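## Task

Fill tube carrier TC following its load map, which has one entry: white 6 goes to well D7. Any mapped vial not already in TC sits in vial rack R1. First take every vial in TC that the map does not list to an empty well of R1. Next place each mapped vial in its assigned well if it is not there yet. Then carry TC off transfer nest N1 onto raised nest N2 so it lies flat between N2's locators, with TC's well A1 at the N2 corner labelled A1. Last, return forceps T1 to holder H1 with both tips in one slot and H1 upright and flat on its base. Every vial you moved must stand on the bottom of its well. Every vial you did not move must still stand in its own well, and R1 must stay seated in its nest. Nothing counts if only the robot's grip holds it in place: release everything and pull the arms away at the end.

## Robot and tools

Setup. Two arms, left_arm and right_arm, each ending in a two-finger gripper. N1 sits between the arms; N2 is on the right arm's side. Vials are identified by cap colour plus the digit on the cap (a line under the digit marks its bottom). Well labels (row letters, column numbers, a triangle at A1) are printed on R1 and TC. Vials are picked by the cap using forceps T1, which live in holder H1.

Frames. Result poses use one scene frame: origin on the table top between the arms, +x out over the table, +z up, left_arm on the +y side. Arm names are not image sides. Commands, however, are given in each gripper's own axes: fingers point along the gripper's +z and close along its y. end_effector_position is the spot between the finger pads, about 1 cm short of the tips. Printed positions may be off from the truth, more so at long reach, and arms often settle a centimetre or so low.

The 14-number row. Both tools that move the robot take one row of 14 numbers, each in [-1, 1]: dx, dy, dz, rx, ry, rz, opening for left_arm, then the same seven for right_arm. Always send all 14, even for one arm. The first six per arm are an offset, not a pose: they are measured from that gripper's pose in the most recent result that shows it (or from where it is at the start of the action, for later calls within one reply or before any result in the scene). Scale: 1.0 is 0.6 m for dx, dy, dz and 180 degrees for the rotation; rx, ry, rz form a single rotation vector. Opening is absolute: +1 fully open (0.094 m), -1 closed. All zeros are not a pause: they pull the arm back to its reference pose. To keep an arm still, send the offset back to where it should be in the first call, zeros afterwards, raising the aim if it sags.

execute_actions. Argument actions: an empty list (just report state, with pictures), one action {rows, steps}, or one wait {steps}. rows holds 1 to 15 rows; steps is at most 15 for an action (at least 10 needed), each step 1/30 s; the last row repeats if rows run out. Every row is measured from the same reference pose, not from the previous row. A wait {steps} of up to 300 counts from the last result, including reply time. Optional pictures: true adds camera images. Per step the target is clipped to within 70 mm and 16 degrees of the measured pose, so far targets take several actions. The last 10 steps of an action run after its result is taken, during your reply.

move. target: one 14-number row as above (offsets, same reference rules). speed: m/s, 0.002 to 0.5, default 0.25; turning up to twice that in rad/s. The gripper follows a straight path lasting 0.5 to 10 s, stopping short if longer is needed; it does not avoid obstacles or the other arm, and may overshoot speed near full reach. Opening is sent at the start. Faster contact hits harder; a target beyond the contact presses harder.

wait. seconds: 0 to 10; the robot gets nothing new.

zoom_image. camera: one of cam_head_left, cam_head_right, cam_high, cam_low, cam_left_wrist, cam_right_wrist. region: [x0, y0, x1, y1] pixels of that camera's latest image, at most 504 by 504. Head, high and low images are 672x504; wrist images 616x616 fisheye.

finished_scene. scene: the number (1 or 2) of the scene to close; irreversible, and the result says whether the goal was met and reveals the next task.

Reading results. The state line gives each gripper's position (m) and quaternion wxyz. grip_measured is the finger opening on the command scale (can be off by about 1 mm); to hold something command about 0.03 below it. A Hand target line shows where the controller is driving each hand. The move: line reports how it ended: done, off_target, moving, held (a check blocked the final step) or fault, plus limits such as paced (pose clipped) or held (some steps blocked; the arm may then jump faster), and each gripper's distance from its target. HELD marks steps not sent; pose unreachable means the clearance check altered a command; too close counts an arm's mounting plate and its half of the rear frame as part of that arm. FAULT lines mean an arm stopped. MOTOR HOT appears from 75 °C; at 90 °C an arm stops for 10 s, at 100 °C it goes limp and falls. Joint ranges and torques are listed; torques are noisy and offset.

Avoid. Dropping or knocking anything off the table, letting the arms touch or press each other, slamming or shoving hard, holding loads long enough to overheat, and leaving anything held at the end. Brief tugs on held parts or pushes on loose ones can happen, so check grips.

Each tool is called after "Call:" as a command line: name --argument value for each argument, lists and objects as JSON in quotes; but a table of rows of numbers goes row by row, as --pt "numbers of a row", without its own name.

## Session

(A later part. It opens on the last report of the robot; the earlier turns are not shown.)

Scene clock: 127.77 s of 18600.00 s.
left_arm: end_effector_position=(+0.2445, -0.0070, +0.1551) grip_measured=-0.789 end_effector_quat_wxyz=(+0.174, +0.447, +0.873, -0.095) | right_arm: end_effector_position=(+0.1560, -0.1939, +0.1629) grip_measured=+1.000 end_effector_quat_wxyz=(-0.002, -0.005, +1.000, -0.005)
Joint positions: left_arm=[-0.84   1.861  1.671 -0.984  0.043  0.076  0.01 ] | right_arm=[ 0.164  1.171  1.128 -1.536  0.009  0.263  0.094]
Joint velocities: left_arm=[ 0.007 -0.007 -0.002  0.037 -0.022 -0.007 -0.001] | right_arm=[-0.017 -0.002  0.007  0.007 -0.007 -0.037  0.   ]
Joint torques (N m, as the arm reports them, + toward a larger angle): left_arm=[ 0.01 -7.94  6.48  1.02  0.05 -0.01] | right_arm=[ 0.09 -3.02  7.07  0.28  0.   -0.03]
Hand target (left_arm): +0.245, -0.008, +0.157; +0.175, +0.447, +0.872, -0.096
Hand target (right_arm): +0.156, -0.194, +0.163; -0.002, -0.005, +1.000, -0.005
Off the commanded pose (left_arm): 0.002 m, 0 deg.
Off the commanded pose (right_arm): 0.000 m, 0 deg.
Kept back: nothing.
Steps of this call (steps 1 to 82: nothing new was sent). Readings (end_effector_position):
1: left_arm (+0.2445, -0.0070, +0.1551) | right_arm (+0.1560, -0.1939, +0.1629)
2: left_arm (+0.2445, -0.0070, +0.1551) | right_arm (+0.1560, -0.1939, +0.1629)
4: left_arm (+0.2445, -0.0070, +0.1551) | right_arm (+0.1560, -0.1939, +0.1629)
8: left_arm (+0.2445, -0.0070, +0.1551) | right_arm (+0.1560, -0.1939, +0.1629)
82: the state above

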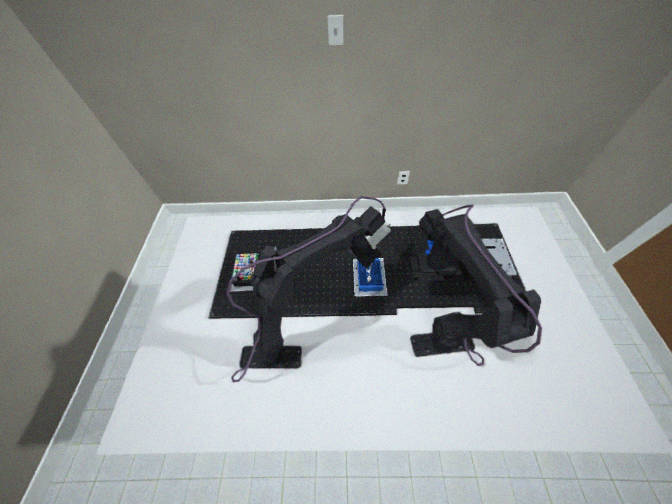

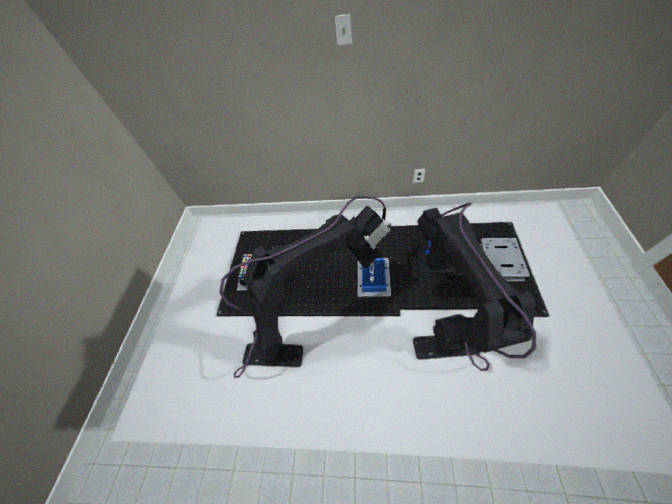

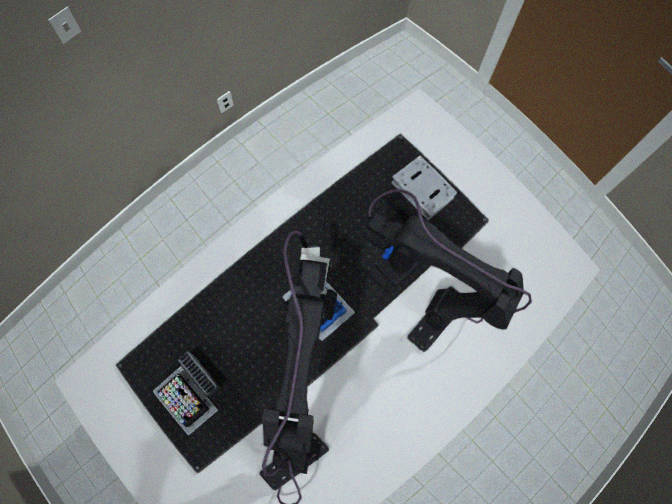

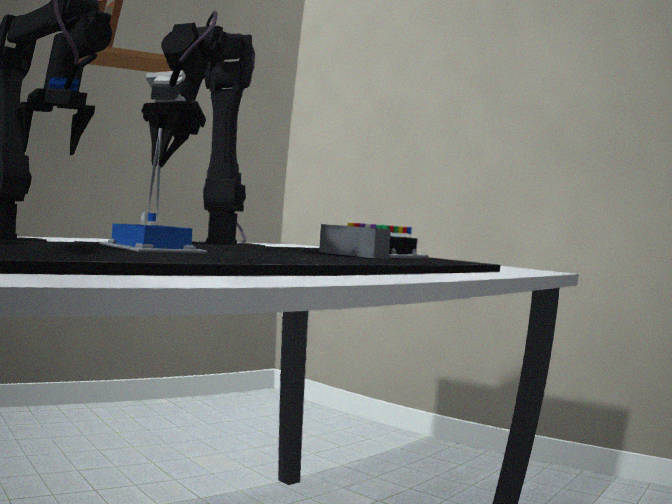

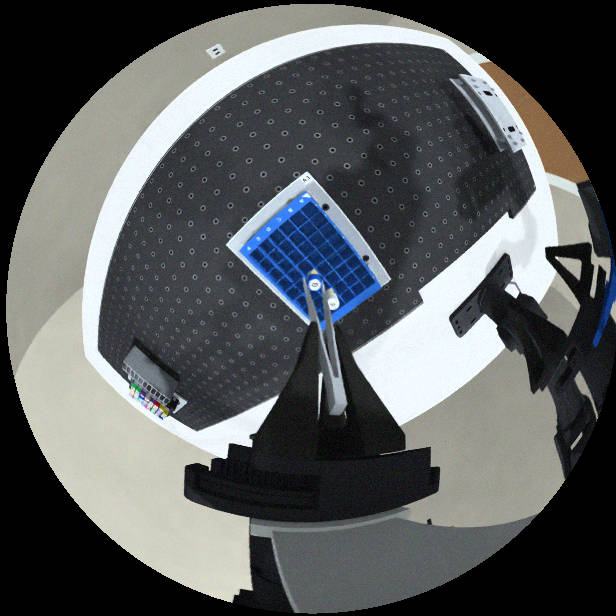

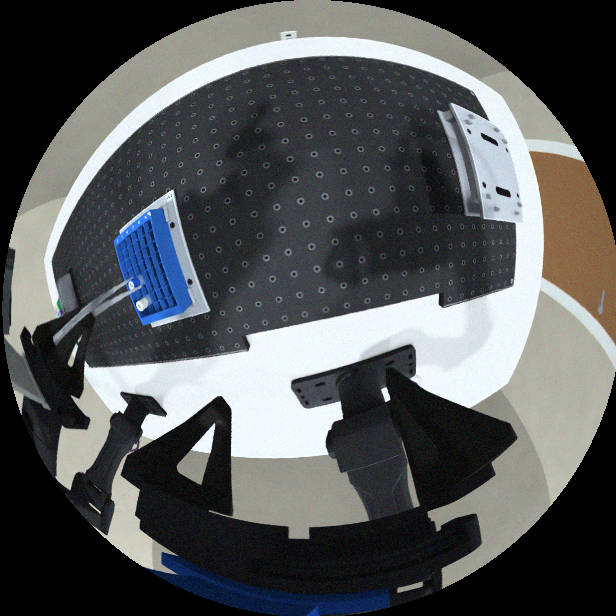

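Call:
execute_actions --actions '[{"rows":[[-0.0058,0.0005,0.0002,-0.0004,-0.0048,0.0002,-0.787,0,0,0,0,0,0,1],[-0.0065,0.0005,0.0002,-0.0004,-0.0054,0.0002,-0.787,0,0,0,0,0,0,1],[-0.0073,0.0006,0.0002,-0.0005,-0.0060,0.0002,-0.787,0,0,0,0,0,0,1],[-0.0081,0.0006,0.0002,-0.0005,-0.0067,0.0003,-0.787,0,0,0,0,0,0,1],[-0.0088,0.0007,0.0003,-0.0006,-0.0073,0.0003,-0.787,0,0,0,0,0,0,1],[-0.0094,0.0007,0.0003,-0.0006,-0.0078,0.0003,-0.787,0,0,0,0,0,0,1],[-0.0100,0.0008,0.0003,-0.0006,-0.0082,0.0003,-0.787,0,0,0,0,0,0,1],[-0.0104,0.0008,0.0003,-0.0007,-0.0086,0.0003,-0.787,0,0,0,0,0,0,1],[-0.0108,0.0008,0.0003,-0.0007,-0.0089,0.0004,-0.787,0,0,0,0,0,0,1],[-0.0111,0.0009,0.0003,-0.0007,-0.0092,0.0004,-0.787,0,0,0,0,0,0,1]],"steps":12}]'

Call:
execute_actions --actions '[{"steps":22}]' --pictures true

Call:
zoom_image --camera "cam_left_wrist" --region '[280, 240, 345, 305]'

Scene clock: 130.30 s of 18600.00 s.
left_arm: end_effector_position=(+0.2445, -0.0070, +0.1551) grip_measured=-0.789 end_effector_quat_wxyz=(+0.174, +0.447, +0.873, -0.095) | right_arm: end_effector_position=(+0.1560, -0.1939, +0.1629) grip_measured=+1.000 end_effector_quat_wxyz=(-0.002, -0.005, +1.000, -0.005)
Joint positions: left_arm=[-0.84   1.861  1.671 -0.984  0.043  0.076  0.01 ] | right_arm=[ 0.164  1.171  1.128 -1.536  0.009  0.263  0.094]
Joint velocities: left_arm=[ 0.007 -0.007 -0.002  0.007  0.051 -0.022 -0.001] | right_arm=[ 0.007  0.017  0.012 -0.081  0.007 -0.022  0.   ]
Joint torques (N m, as the arm reports them, + toward a larger angle): left_arm=[ 0.04 -8.12  5.69  1.23  0.04  0.  ] | right_arm=[ 0.08 -3.01  7.06  0.29  0.01 -0.02]
Steps of this call (steps 1 to 74: nothing new was sent; steps 75 to 76: the first 2 steps of this action). Readings (end_effector_position):
75: left_arm (+0.2445, -0.0070, +0.1551) | right_arm (+0.1560, -0.1939, +0.1629)
76: the state above

Scene clock: 131.03 s of 18600.00 s.
left_arm: end_effector_position=(+0.2453, -0.0079, +0.1556) grip_measured=-0.789 end_effector_quat_wxyz=(+0.176, +0.446, +0.872, -0.096) | right_arm: end_effector_position=(+0.1560, -0.1939, +0.1629) grip_measured=+1.000 end_effector_quat_wxyz=(-0.002, -0.005, +1.000, -0.005)
Joint positions: left_arm=[-0.84   1.861  1.671 -0.978  0.043  0.076  0.01 ] | right_arm=[ 0.164  1.171  1.128 -1.536  0.009  0.263  0.094]
Joint velocities: left_arm=[-0.007  0.012 -0.002  0.022 -0.051  0.081  0.001] | right_arm=[-0.002  0.007 -0.012 -0.037  0.037 -0.081  0.   ]
Joint torques (N m, as the arm reports them, + toward a larger angle): left_arm=[ 0.07 -8.22  5.56  1.3   0.04 -0.01] | right_arm=[ 0.07 -3.06  7.07  0.29  0.   -0.04]
Hand target (left_arm): +0.249, -0.012, +0.158; +0.187, +0.445, +0.870, -0.100
Hand target (right_arm): +0.156, -0.194, +0.163; -0.002, -0.005, +1.000, -0.005
Off the commanded pose (left_arm): 0.005 m, 1 deg.
Off the commanded pose (right_arm): 0.000 m, 0 deg.
Kept back: nothing.
Steps of this call (steps 1 to 10: the last 10 steps of your previous action; steps 11 to 22: nothing new was sent). Readings (end_effector_position):
1: left_arm (+0.2445, -0.0070, +0.1551) | right_arm (+0.1560, -0.1939, +0.1629)
2: left_arm (+0.2445, -0.0070, +0.1551) | right_arm (+0.1560, -0.1939, +0.1629)
4: left_arm (+0.2445, -0.0070, +0.1551) | right_arm (+0.1560, -0.1939, +0.1629)
8: left_arm (+0.2448, -0.0074, +0.1553) | right_arm (+0.1560, -0.1939, +0.1629)
22: the state above

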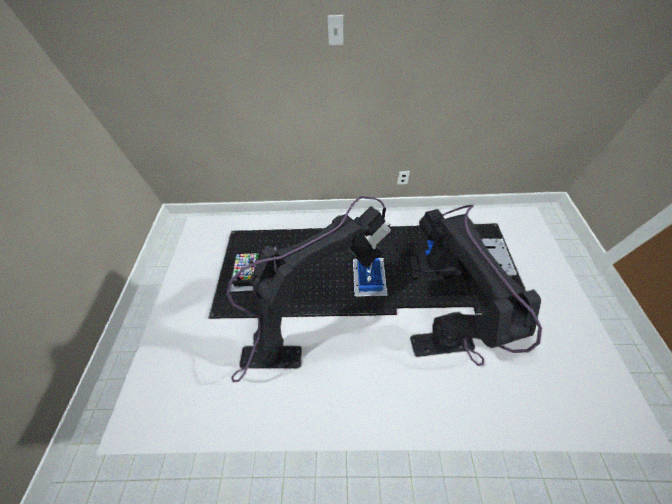

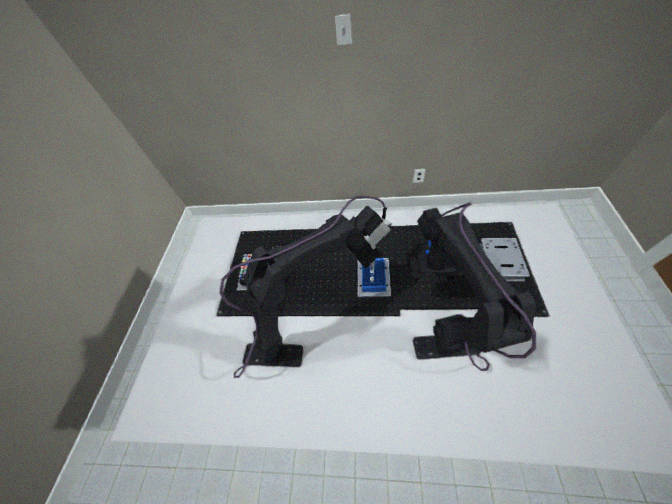

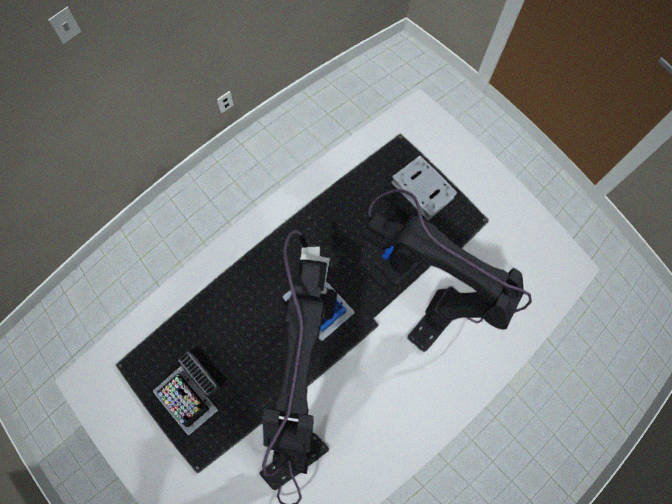

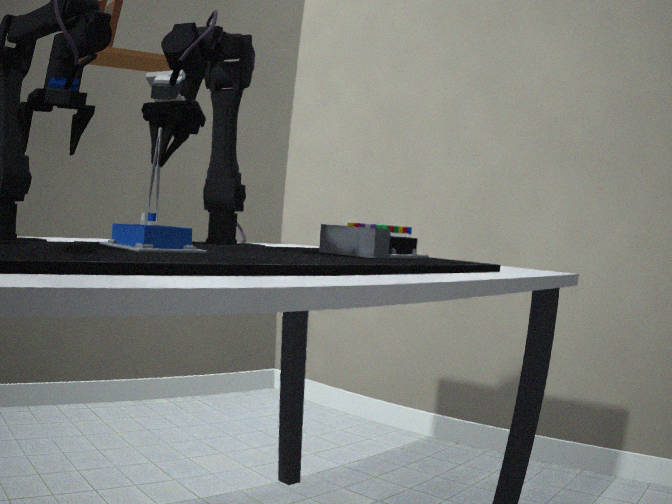

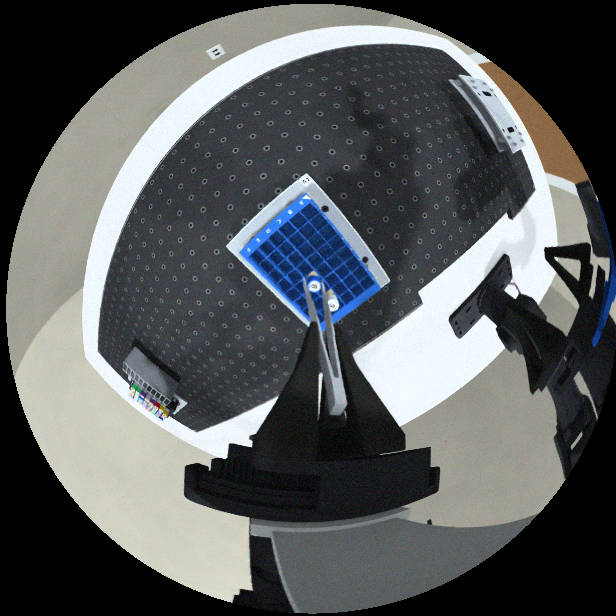

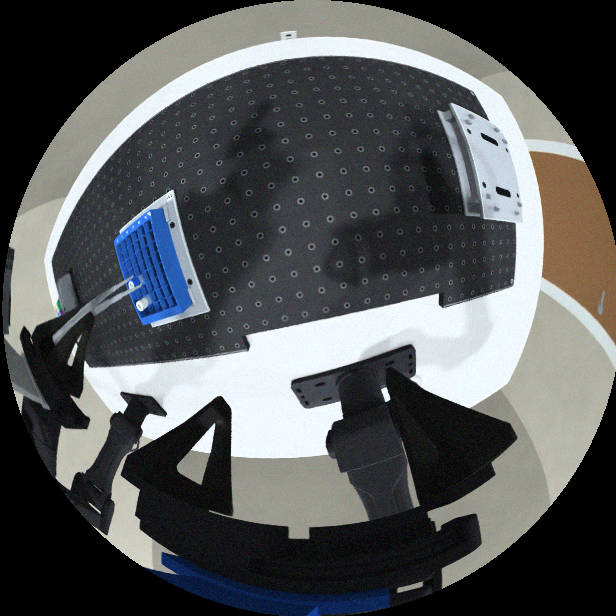

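Region (280, 240, 345, 305) of cam_left_wrist's 616x616 image, scaled by 7.754, with more detail than that image has.

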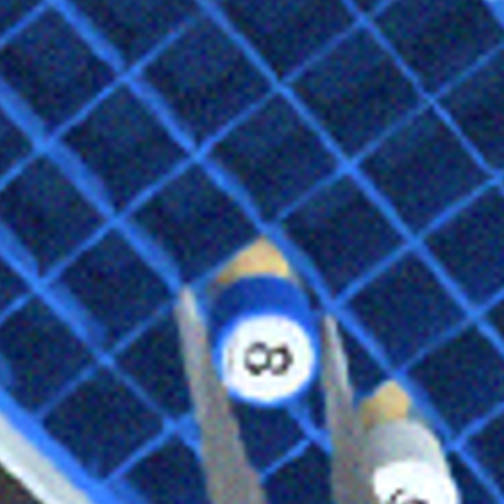

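Call:
execute_actions --actions '[{"rows":[[0,0,0,0,0,0,-0.80,0,0,0,0,0,0,1],[0,0,0,0,0,0,-0.81,0,0,0,0,0,0,1],[0,0,0,0,0,0,-0.82,0,0,0,0,0,0,1],[0,0,0,0,0,0,-0.83,0,0,0,0,0,0,1],[0,0,0,0,0,0,-0.836,0,0,0,0,0,0,1],[0,0,0,0,0,0,-0.842,0,0,0,0,0,0,1],[0,0,0,0,0,0,-0.848,0,0,0,0,0,0,1],[0,0,0,0,0,0,-0.852,0,0,0,0,0,0,1],[0,0,0,0,0,0,-0.856,0,0,0,0,0,0,1],[0,0,0,0,0,0,-0.860,0,0,0,0,0,0,1],[0,0,0,0,0,0,-0.864,0,0,0,0,0,0,1],[0,0,0,0,0,0,-0.868,0,0,0,0,0,0,1],[0,0,0,0,0,0,-0.87,0,0,0,0,0,0,1]],"steps":15}]'

Call:
execute_actions --actions '[{"steps":25}]' --pictures true

Call:
zoom_image --camera "cam_left_wrist" --region '[280, 240, 345, 305]'

Scene clock: 132.10 s of 18600.00 s.
left_arm: end_effector_position=(+0.2453, -0.0079, +0.1556) grip_measured=-0.830 end_effector_quat_wxyz=(+0.176, +0.446, +0.872, -0.096) | right_arm: end_effector_position=(+0.1560, -0.1939, +0.1629) grip_measured=+1.000 end_effector_quat_wxyz=(-0.002, -0.005, +1.000, -0.005)
Joint positions: left_arm=[-0.84   1.861  1.671 -0.978  0.043  0.076  0.008] | right_arm=[ 0.164  1.171  1.128 -1.536  0.009  0.263  0.094]
Joint velocities: left_arm=[-0.002  0.002  0.007  0.066  0.007 -0.022 -0.005] | right_arm=[ 0.007  0.012  0.012 -0.022 -0.037 -0.051  0.   ]
Joint torques (N m, as the arm reports them, + toward a larger angle): left_arm=[-0.01 -8.11  5.9   1.07  0.06 -0.02] | right_arm=[ 0.04 -3.08  7.02  0.29  0.01 -0.03]
Steps of this call (steps 1 to 27: nothing new was sent; steps 28 to 32: the first 5 steps of this action). Readings (end_effector_position):
28: left_arm (+0.2453, -0.0079, +0.1556) | right_arm (+0.1560, -0.1939, +0.1629)
29: left_arm (+0.2453, -0.0079, +0.1556) | right_arm (+0.1560, -0.1939, +0.1629)
31: left_arm (+0.2453, -0.0079, +0.1556) | right_arm (+0.1560, -0.1939, +0.1629)
32: the state above

Scene clock: 132.93 s of 18600.00 s.
left_arm: end_effector_position=(+0.2453, -0.0079, +0.1556) grip_measured=-0.861 end_effector_quat_wxyz=(+0.176, +0.446, +0.872, -0.096) | right_arm: end_effector_position=(+0.1560, -0.1939, +0.1629) grip_measured=+1.000 end_effector_quat_wxyz=(-0.002, -0.005, +1.000, -0.005)
Joint positions: left_arm=[-0.84   1.861  1.671 -0.978  0.043  0.076  0.007] | right_arm=[ 0.164  1.171  1.128 -1.536  0.009  0.263  0.094]
Joint velocities: left_arm=[ 0.007 -0.012  0.007  0.051  0.022 -0.081  0.001] | right_arm=[ 0.012 -0.002  0.002  0.022 -0.007  0.022  0.   ]
Joint torques (N m, as the arm reports them, + toward a larger angle): left_arm=[ 0.04 -8.09  5.97  1.07  0.06 -0.03] | right_arm=[ 0.05 -3.01  7.09  0.29  0.01 -0.03]
Hand target (left_arm): +0.245, -0.008, +0.156; +0.176, +0.446, +0.872, -0.096
Hand target (right_arm): +0.156, -0.194, +0.163; -0.002, -0.005, +1.000, -0.005
Off the commanded pose (left_arm): 0.000 m, 0 deg.
Off the commanded pose (right_arm): 0.000 m, 0 deg.
Kept back: nothing.
Steps of this call (steps 1 to 10: the last 10 steps of your previous action; steps 11 to 25: nothing new was sent). Readings (end_effector_position):
1: left_arm (+0.2453, -0.0079, +0.1556) | right_arm (+0.1560, -0.1939, +0.1629)
2: left_arm (+0.2453, -0.0079, +0.1556) | right_arm (+0.1560, -0.1939, +0.1629)
4: left_arm (+0.2453, -0.0079, +0.1556) | right_arm (+0.1560, -0.1939, +0.1629)
8: left_arm (+0.2453, -0.0079, +0.1556) | right_arm (+0.1560, -0.1939, +0.1629)
25: the state above

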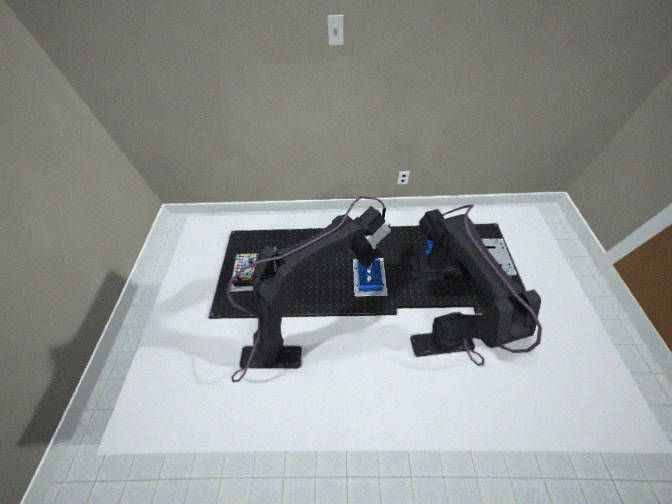

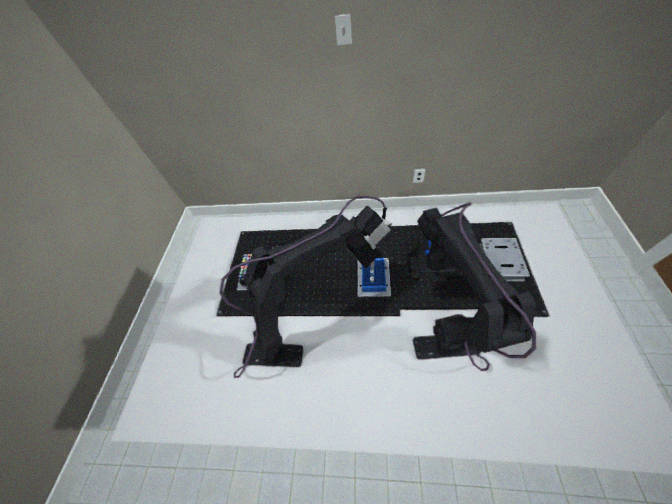

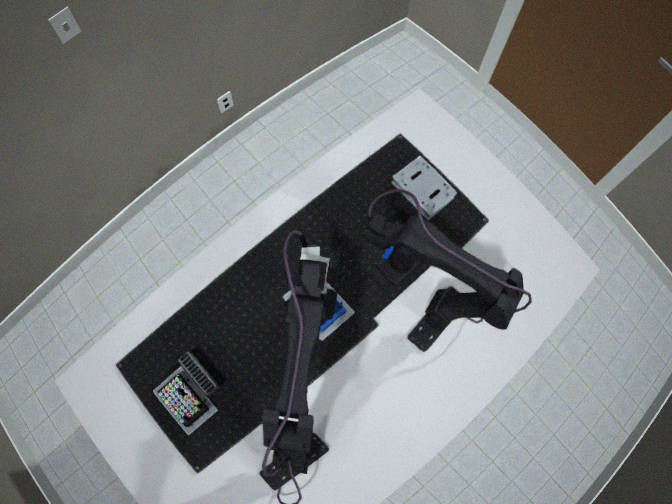

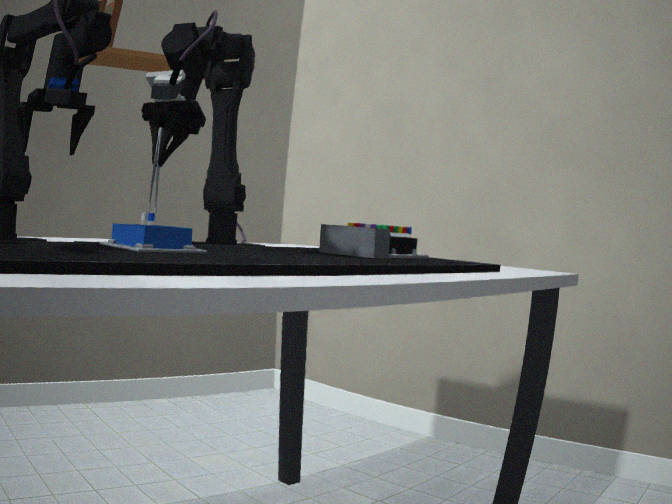

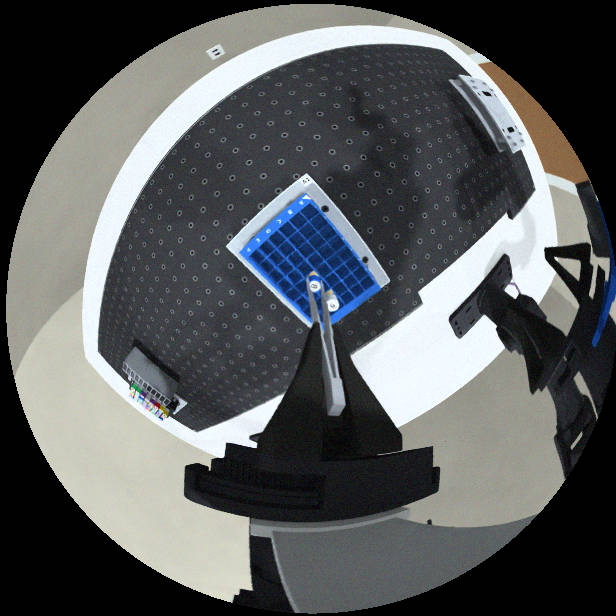

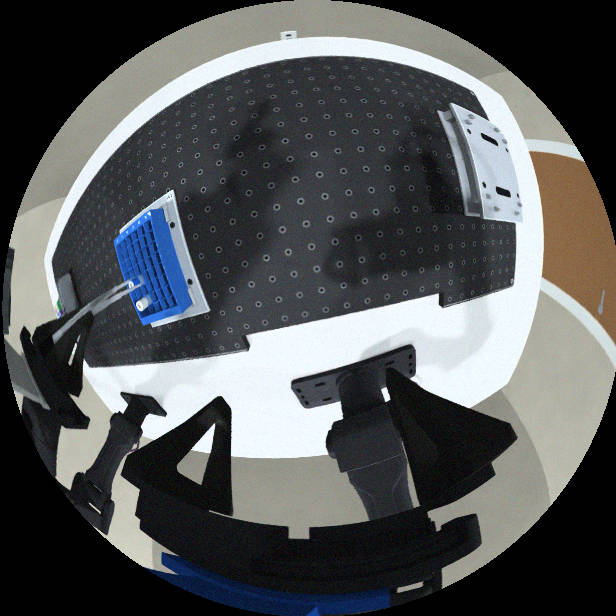

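Region (280, 240, 345, 305) of cam_left_wrist's 616x616 image, scaled by 7.754, with more detail than that image has.

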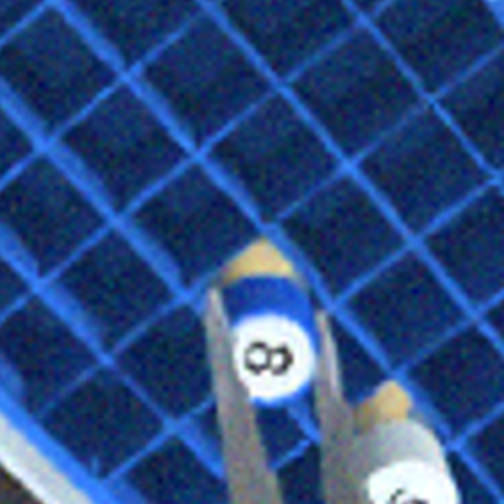

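Call:
execute_actions --actions '[{"rows":[[-0.0047,0.0002,-0.0054,-0.0002,-0.0020,0.0001,-0.87,0,0,0,0,0,0,1],[-0.0094,0.0004,-0.0107,-0.0003,-0.0041,0.0002,-0.87,0,0,0,0,0,0,1],[-0.0101,0.0004,-0.0122,-0.0003,-0.0041,0.0002,-0.87,0,0,0,0,0,0,1],[-0.0110,0.0004,-0.0144,-0.0003,-0.0041,0.0002,-0.87,0,0,0,0,0,0,1],[-0.0122,0.0003,-0.0171,-0.0003,-0.0041,0.0002,-0.87,0,0,0,0,0,0,1],[-0.0135,0.0003,-0.0202,-0.0003,-0.0041,0.0002,-0.87,0,0,0,0,0,0,1],[-0.0149,0.0003,-0.0236,-0.0003,-0.0041,0.0002,-0.87,0,0,0,0,0,0,1],[-0.0163,0.0002,-0.0269,-0.0003,-0.0041,0.0002,-0.87,0,0,0,0,0,0,1],[-0.0178,0.0002,-0.0303,-0.0003,-0.0041,0.0002,-0.87,0,0,0,0,0,0,1],[-0.0192,0.0001,-0.0337,-0.0003,-0.0041,0.0002,-0.87,0,0,0,0,0,0,1],[-0.0207,0.0001,-0.0370,-0.0003,-0.0041,0.0002,-0.87,0,0,0,0,0,0,1],[-0.0221,0.0001,-0.0404,-0.0003,-0.0041,0.0002,-0.87,0,0,0,0,0,0,1],[-0.0235,0,-0.0438,-0.0003,-0.0041,0.0002,-0.87,0,0,0,0,0,0,1],[-0.0250,0,-0.0471,-0.0003,-0.0041,0.0002,-0.87,0,0,0,0,0,0,1],[-0.0264,0,-0.0505,-0.0003,-0.0041,0.0002,-0.87,0,0,0,0,0,0,1]],"steps":15}]'

Call:
execute_actions --actions '[{"steps":22}]' --pictures true

Call:
zoom_image --camera "cam_low" --region '[115, 160, 195, 240]'

Scene clock: 135.57 s of 18600.00 s.
left_arm: end_effector_position=(+0.2450, -0.0076, +0.1561) grip_measured=-0.861 end_effector_quat_wxyz=(+0.176, +0.447, +0.872, -0.095) | right_arm: end_effector_position=(+0.1560, -0.1939, +0.1629) grip_measured=+1.000 end_effector_quat_wxyz=(-0.002, -0.005, +1.000, -0.005)
Joint positions: left_arm=[-0.84   1.861  1.674 -0.983  0.043  0.076  0.007] | right_arm=[ 0.164  1.171  1.128 -1.536  0.009  0.263  0.094]
Joint velocities: left_arm=[-0.002 -0.022  0.09  -0.154 -0.007 -0.051 -0.   ] | right_arm=[-0.012  0.012 -0.007  0.066 -0.022  0.007  0.   ]
Joint torques (N m, as the arm reports them, + toward a larger angle): left_arm=[ 0.04 -8.07  8.69  0.97  0.06  0.  ] | right_arm=[ 0.11 -3.06  7.12  0.29  0.   -0.04]
Steps of this call (steps 1 to 74: nothing new was sent; steps 75 to 79: the first 5 steps of this action). Readings (end_effector_position):
75: left_arm (+0.2453, -0.0079, +0.1556) | right_arm (+0.1560, -0.1939, +0.1629)
76: left_arm (+0.2453, -0.0079, +0.1556) | right_arm (+0.1560, -0.1939, +0.1629)
78: left_arm (+0.2451, -0.0077, +0.1555) | right_arm (+0.1560, -0.1939, +0.1629)
79: the state above

Scene clock: 136.30 s of 18600.00 s.
left_arm: end_effector_position=(+0.2457, -0.0084, +0.1837) grip_measured=-0.861 end_effector_quat_wxyz=(+0.180, +0.446, +0.871, -0.097) | right_arm: end_effector_position=(+0.1560, -0.1939, +0.1629) grip_measured=+1.000 end_effector_quat_wxyz=(-0.002, -0.005, +1.000, -0.005)
Joint positions: left_arm=[-0.84   1.868  1.788 -1.08   0.043  0.076  0.007] | right_arm=[ 0.164  1.171  1.128 -1.536  0.009  0.263  0.094]
Joint velocities: left_arm=[-0.022  0.002 -0.007 -0.051 -0.081  0.007  0.   ] | right_arm=[-0.017  0.002  0.007 -0.007  0.081  0.022  0.   ]
Joint torques (N m, as the arm reports them, + toward a larger angle): left_arm=[ 0.18 -7.79  8.1   0.98  0.06 -0.02] | right_arm=[ 0.03 -3.06  7.04  0.29  0.01 -0.03]
Hand target (left_arm): +0.247, -0.009, +0.190; +0.184, +0.446, +0.871, -0.099
Hand target (right_arm): +0.156, -0.194, +0.163; -0.002, -0.005, +1.000, -0.005
Off the commanded pose (left_arm): 0.006 m, 0 deg.
Off the commanded pose (right_arm): 0.000 m, 0 deg.
Kept back: nothing.
Steps of this call (steps 1 to 10: the last 10 steps of your previous action; steps 11 to 22: nothing new was sent). Readings (end_effector_position):
1: left_arm (+0.2450, -0.0075, +0.1571) | right_arm (+0.1560, -0.1939, +0.1629)
2: left_arm (+0.2450, -0.0075, +0.1587) | right_arm (+0.1560, -0.1939, +0.1629)
4: left_arm (+0.2455, -0.0082, +0.1638) | right_arm (+0.1560, -0.1939, +0.1629)
8: left_arm (+0.2463, -0.0091, +0.1754) | right_arm (+0.1560, -0.1939, +0.1629)
22: the state above

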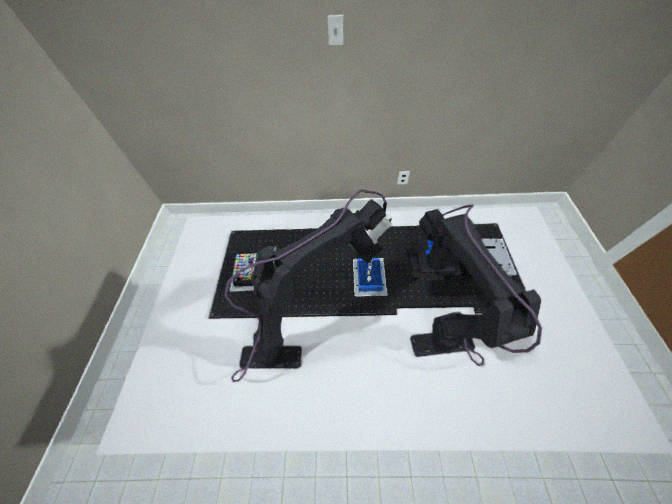

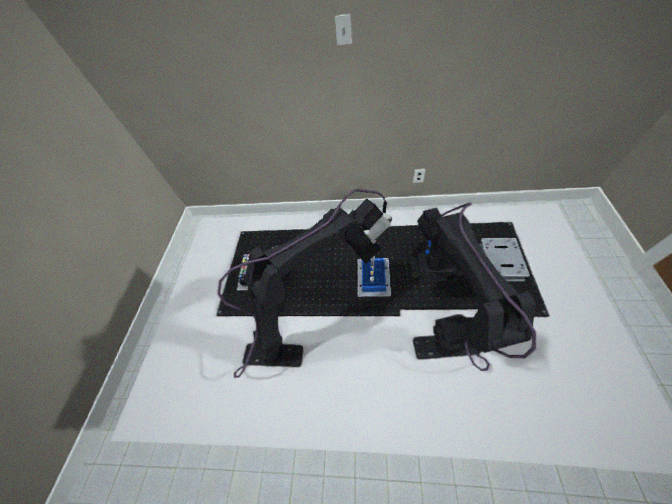

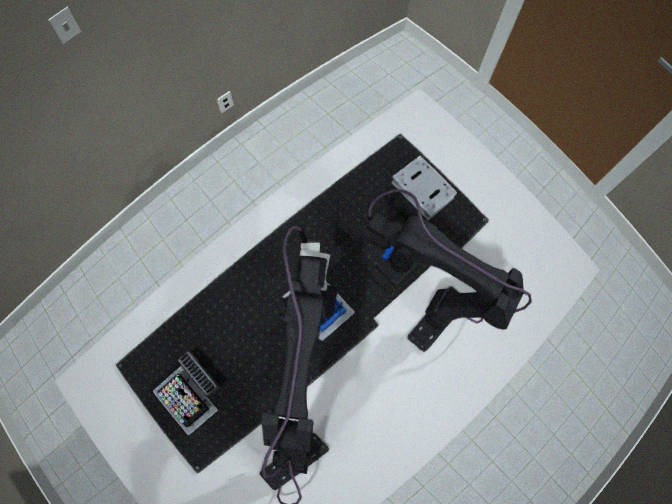

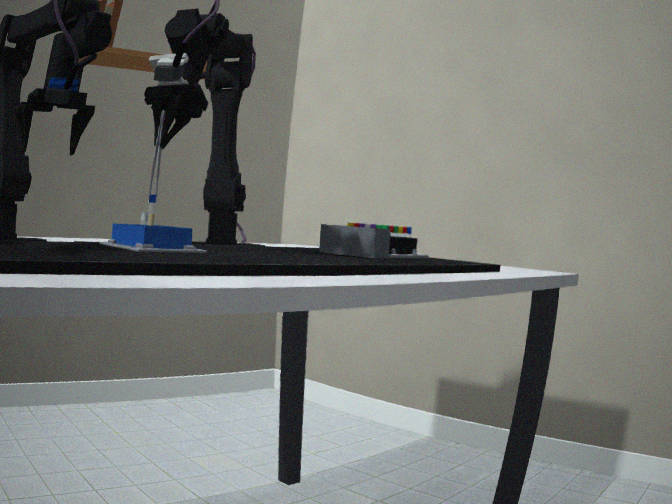

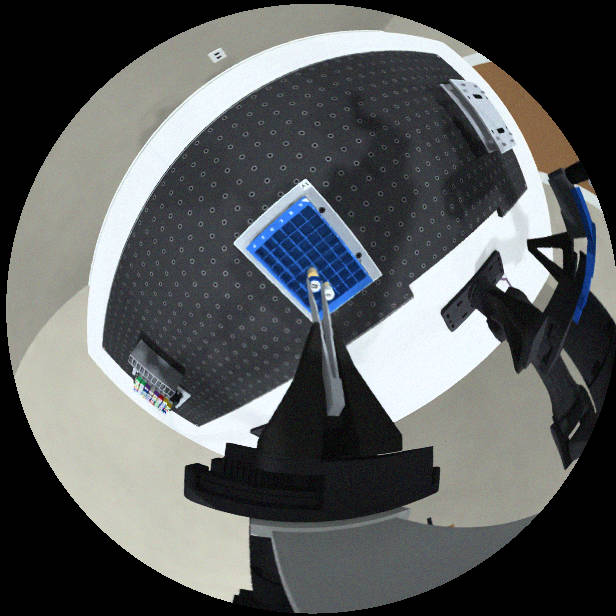

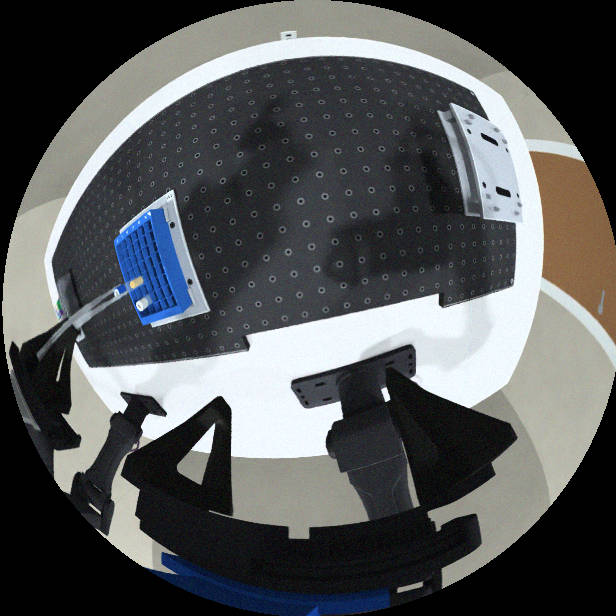

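Region (115, 160, 195, 240) of cam_low's 672x504 image, scaled by 6.300, with more detail than that image has.

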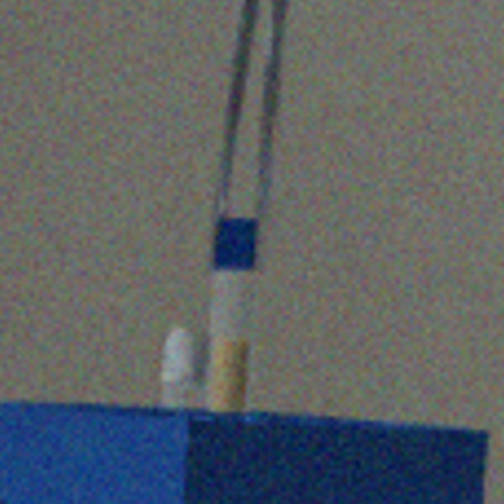

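Call:
execute_actions --actions '[{"rows":[[-0.0082,0.0003,-0.0108,-0.0002,-0.0032,0.0001,-0.87,0,0,0,0,0,0,1],[-0.0092,0.0003,-0.0131,-0.0002,-0.0032,0.0001,-0.87,0,0,0,0,0,0,1],[-0.0109,0.0003,-0.0169,-0.0002,-0.0032,0.0001,-0.87,0,0,0,0,0,0,1],[-0.0129,0.0002,-0.0215,-0.0002,-0.0032,0.0001,-0.87,0,0,0,0,0,0,1],[-0.0152,0.0002,-0.0268,-0.0002,-0.0032,0.0001,-0.87,0,0,0,0,0,0,1],[-0.0175,0.0001,-0.0322,-0.0002,-0.0032,0.0001,-0.87,0,0,0,0,0,0,1],[-0.0199,0.0001,-0.0375,-0.0002,-0.0032,0.0001,-0.87,0,0,0,0,0,0,1],[-0.0222,0,-0.0428,-0.0002,-0.0032,0.0001,-0.87,0,0,0,0,0,0,1],[-0.0245,0,-0.0482,-0.0002,-0.0032,0.0001,-0.87,0,0,0,0,0,0,1],[-0.0269,0,-0.0535,-0.0002,-0.0032,0.0001,-0.87,0,0,0,0,0,0,1],[-0.0292,0,-0.0588,-0.0002,-0.0032,0.0001,-0.87,0,0,0,0,0,0,1],[-0.0315,0,-0.0642,-0.0002,-0.0032,0.0001,-0.87,0,0,0,0,0,0,1],[-0.0335,0,-0.0688,-0.0002,-0.0032,0.0001,-0.87,0,0,0,0,0,0,1],[-0.0349,0,-0.0718,-0.0002,-0.0032,0.0001,-0.87,0,0,0,0,0,0,1]],"steps":15}]'

Call:
execute_actions --actions '[{"steps":20}]'

Scene clock: 137.57 s of 18600.00 s.
left_arm: end_effector_position=(+0.2455, -0.0082, +0.1865) grip_measured=-0.861 end_effector_quat_wxyz=(+0.178, +0.446, +0.872, -0.096) | right_arm: end_effector_position=(+0.1560, -0.1939, +0.1629) grip_measured=+1.000 end_effector_quat_wxyz=(-0.002, -0.005, +1.000, -0.005)
Joint positions: left_arm=[-0.84   1.874  1.81  -1.102  0.043  0.076  0.007] | right_arm=[ 0.164  1.171  1.128 -1.536  0.009  0.263  0.094]
Joint velocities: left_arm=[-0.007  0.09   0.359 -0.256  0.022 -0.037 -0.   ] | right_arm=[ 0.017 -0.007 -0.002 -0.051 -0.022  0.037  0.   ]
Joint torques (N m, as the arm reports them, + toward a larger angle): left_arm=[ 0.11 -8.3   8.7   1.11  0.07 -0.02] | right_arm=[ 0.04 -3.04  7.05  0.3   0.   -0.03]
Steps of this call (steps 1 to 33: nothing new was sent; steps 34 to 38: the first 5 steps of this action). Readings (end_effector_position):
34: left_arm (+0.2455, -0.0082, +0.1831) | right_arm (+0.1560, -0.1939, +0.1629)
35: left_arm (+0.2454, -0.0081, +0.1830) | right_arm (+0.1560, -0.1939, +0.1629)
37: left_arm (+0.2452, -0.0078, +0.1845) | right_arm (+0.1560, -0.1939, +0.1629)
38: the state above

Scene clock: 138.23 s of 18600.00 s.
left_arm: end_effector_position=(+0.2470, -0.0099, +0.2264) grip_measured=-0.861 end_effector_quat_wxyz=(+0.185, +0.446, +0.870, -0.100) | right_arm: end_effector_position=(+0.1560, -0.1939, +0.1629) grip_measured=+1.000 end_effector_quat_wxyz=(-0.002, -0.005, +1.000, -0.005)
Joint positions: left_arm=[-0.84   1.912  2.018 -1.255  0.043  0.076  0.007] | right_arm=[ 0.164  1.171  1.128 -1.536  0.009  0.263  0.094]
Joint velocities: left_arm=[-0.007  0.046 -0.002 -0.022  0.007  0.007 -0.001] | right_arm=[ 0.007  0.012 -0.017  0.037 -0.051 -0.066  0.   ]
Joint torques (N m, as the arm reports them, + toward a larger angle): left_arm=[ 0.27 -8.11  7.58  1.    0.07 -0.01] | right_arm=[ 0.06 -3.03  7.06  0.28  0.01 -0.03]
Hand target (left_arm): +0.248, -0.009, +0.231; +0.187, +0.445, +0.870, -0.100
Hand target (right_arm): +0.156, -0.194, +0.163; -0.002, -0.005, +1.000, -0.005
Off the commanded pose (left_arm): 0.005 m, 0 deg.
Off the commanded pose (right_arm): 0.000 m, 0 deg.
Kept back: nothing.
Steps of this call (steps 1 to 10: the last 10 steps of your previous action; steps 11 to 20: nothing new was sent). Readings (end_effector_position):
1: left_arm (+0.2459, -0.0086, +0.1893) | right_arm (+0.1560, -0.1939, +0.1629)
2: left_arm (+0.2464, -0.0092, +0.1927) | right_arm (+0.1560, -0.1939, +0.1629)
4: left_arm (+0.2477, -0.0108, +0.2013) | right_arm (+0.1560, -0.1939, +0.1629)
8: left_arm (+0.2501, -0.0135, +0.2208) | right_arm (+0.1560, -0.1939, +0.1629)
20: the state above

Call:
move --target '[0.5116,0.4954,-0.2385,-0.2191,-0.0007,-0.5000,-0.87,-0.1641,0.2958,0.068,0,0,0,1]' --speed 0.3

Scene clock: 144.43 s of 18600.00 s.
left_arm: end_effector_position=(+0.2848, +0.4340, +0.2188) grip_measured=-0.861 end_effector_quat_wxyz=(+0.180, -0.358, +0.913, +0.070) | right_arm: end_effector_position=(+0.2511, -0.0237, +0.1243) grip_measured=+1.000 end_effector_quat_wxyz=(-0.004, -0.003, +1.000, -0.009)
Joint positions: left_arm=[ 0.214  1.547  1.578 -1.267 -0.2   -0.521  0.007] | right_arm=[ 0.596  1.809  1.559 -1.338  0.009  0.698  0.094]
Joint velocities: left_arm=[ 0.002  0.007  0.007  0.007  0.095  0.022 -0.001] | right_arm=[-0.002  0.002  0.002 -0.081  0.007  0.022  0.   ]
Joint torques (N m, as the arm reports them, + toward a larger angle): left_arm=[ 0.36 -4.92  7.91  0.81 -0.36 -0.11] | right_arm=[ 0.93 -8.85  8.92  0.26  0.04  0.03]
Hand target (left_arm): +0.285, +0.439, +0.226; +0.185, -0.366, +0.909, +0.078
Hand target (right_arm): +0.254, -0.018, +0.125; +0.001, -0.005, +1.000, -0.008
Off the commanded pose (left_arm): 0.012 m, 2 deg.
Off the commanded pose (right_arm): 0.009 m, 0 deg.
Kept back: nothing.
move: off_target (left_arm)

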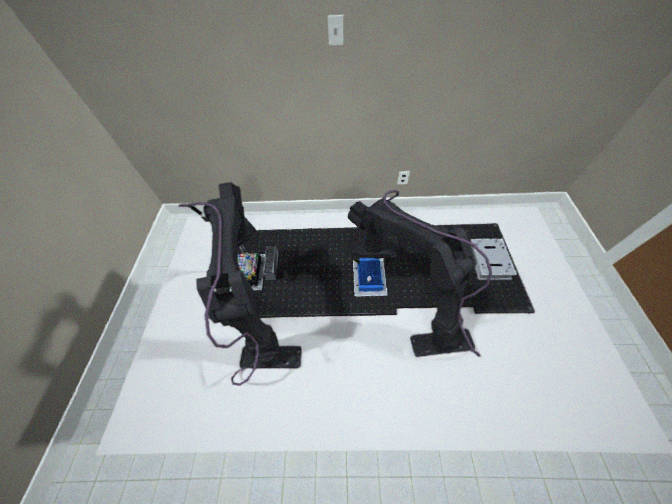

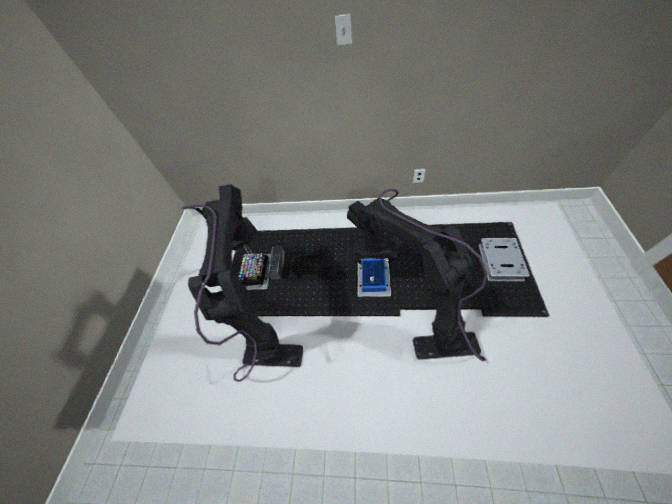

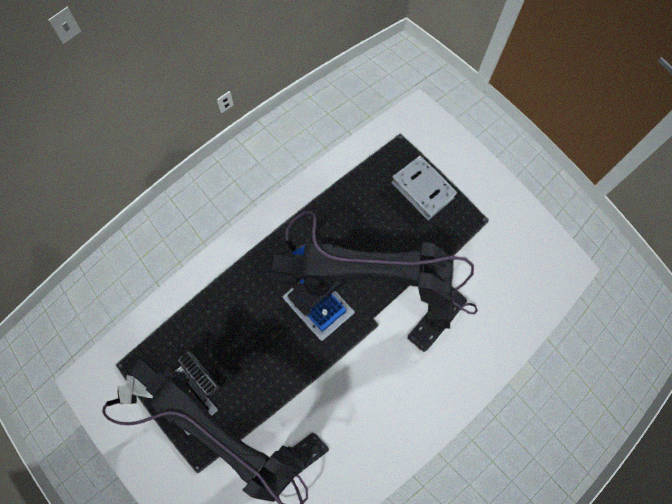

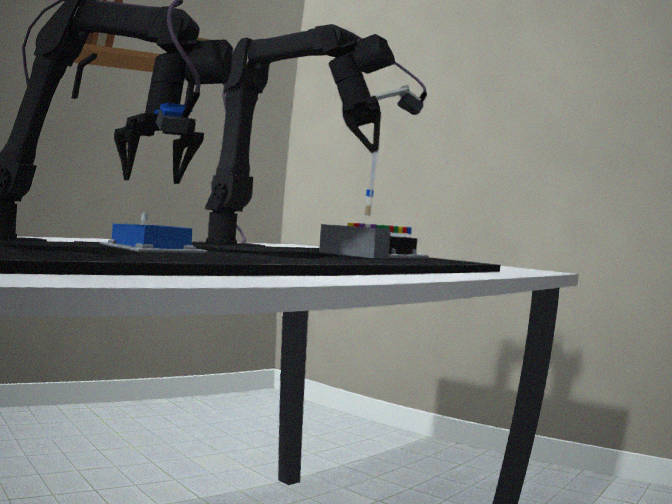

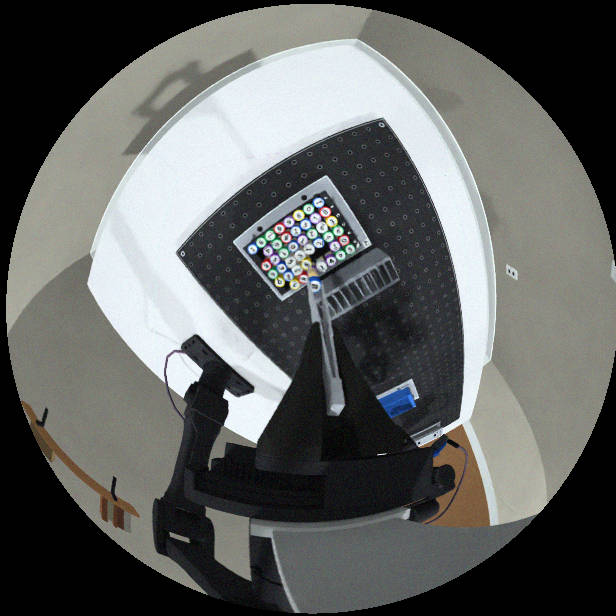

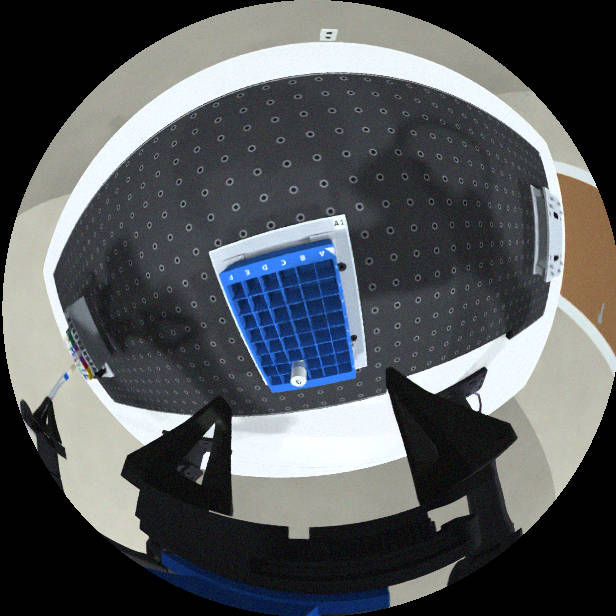

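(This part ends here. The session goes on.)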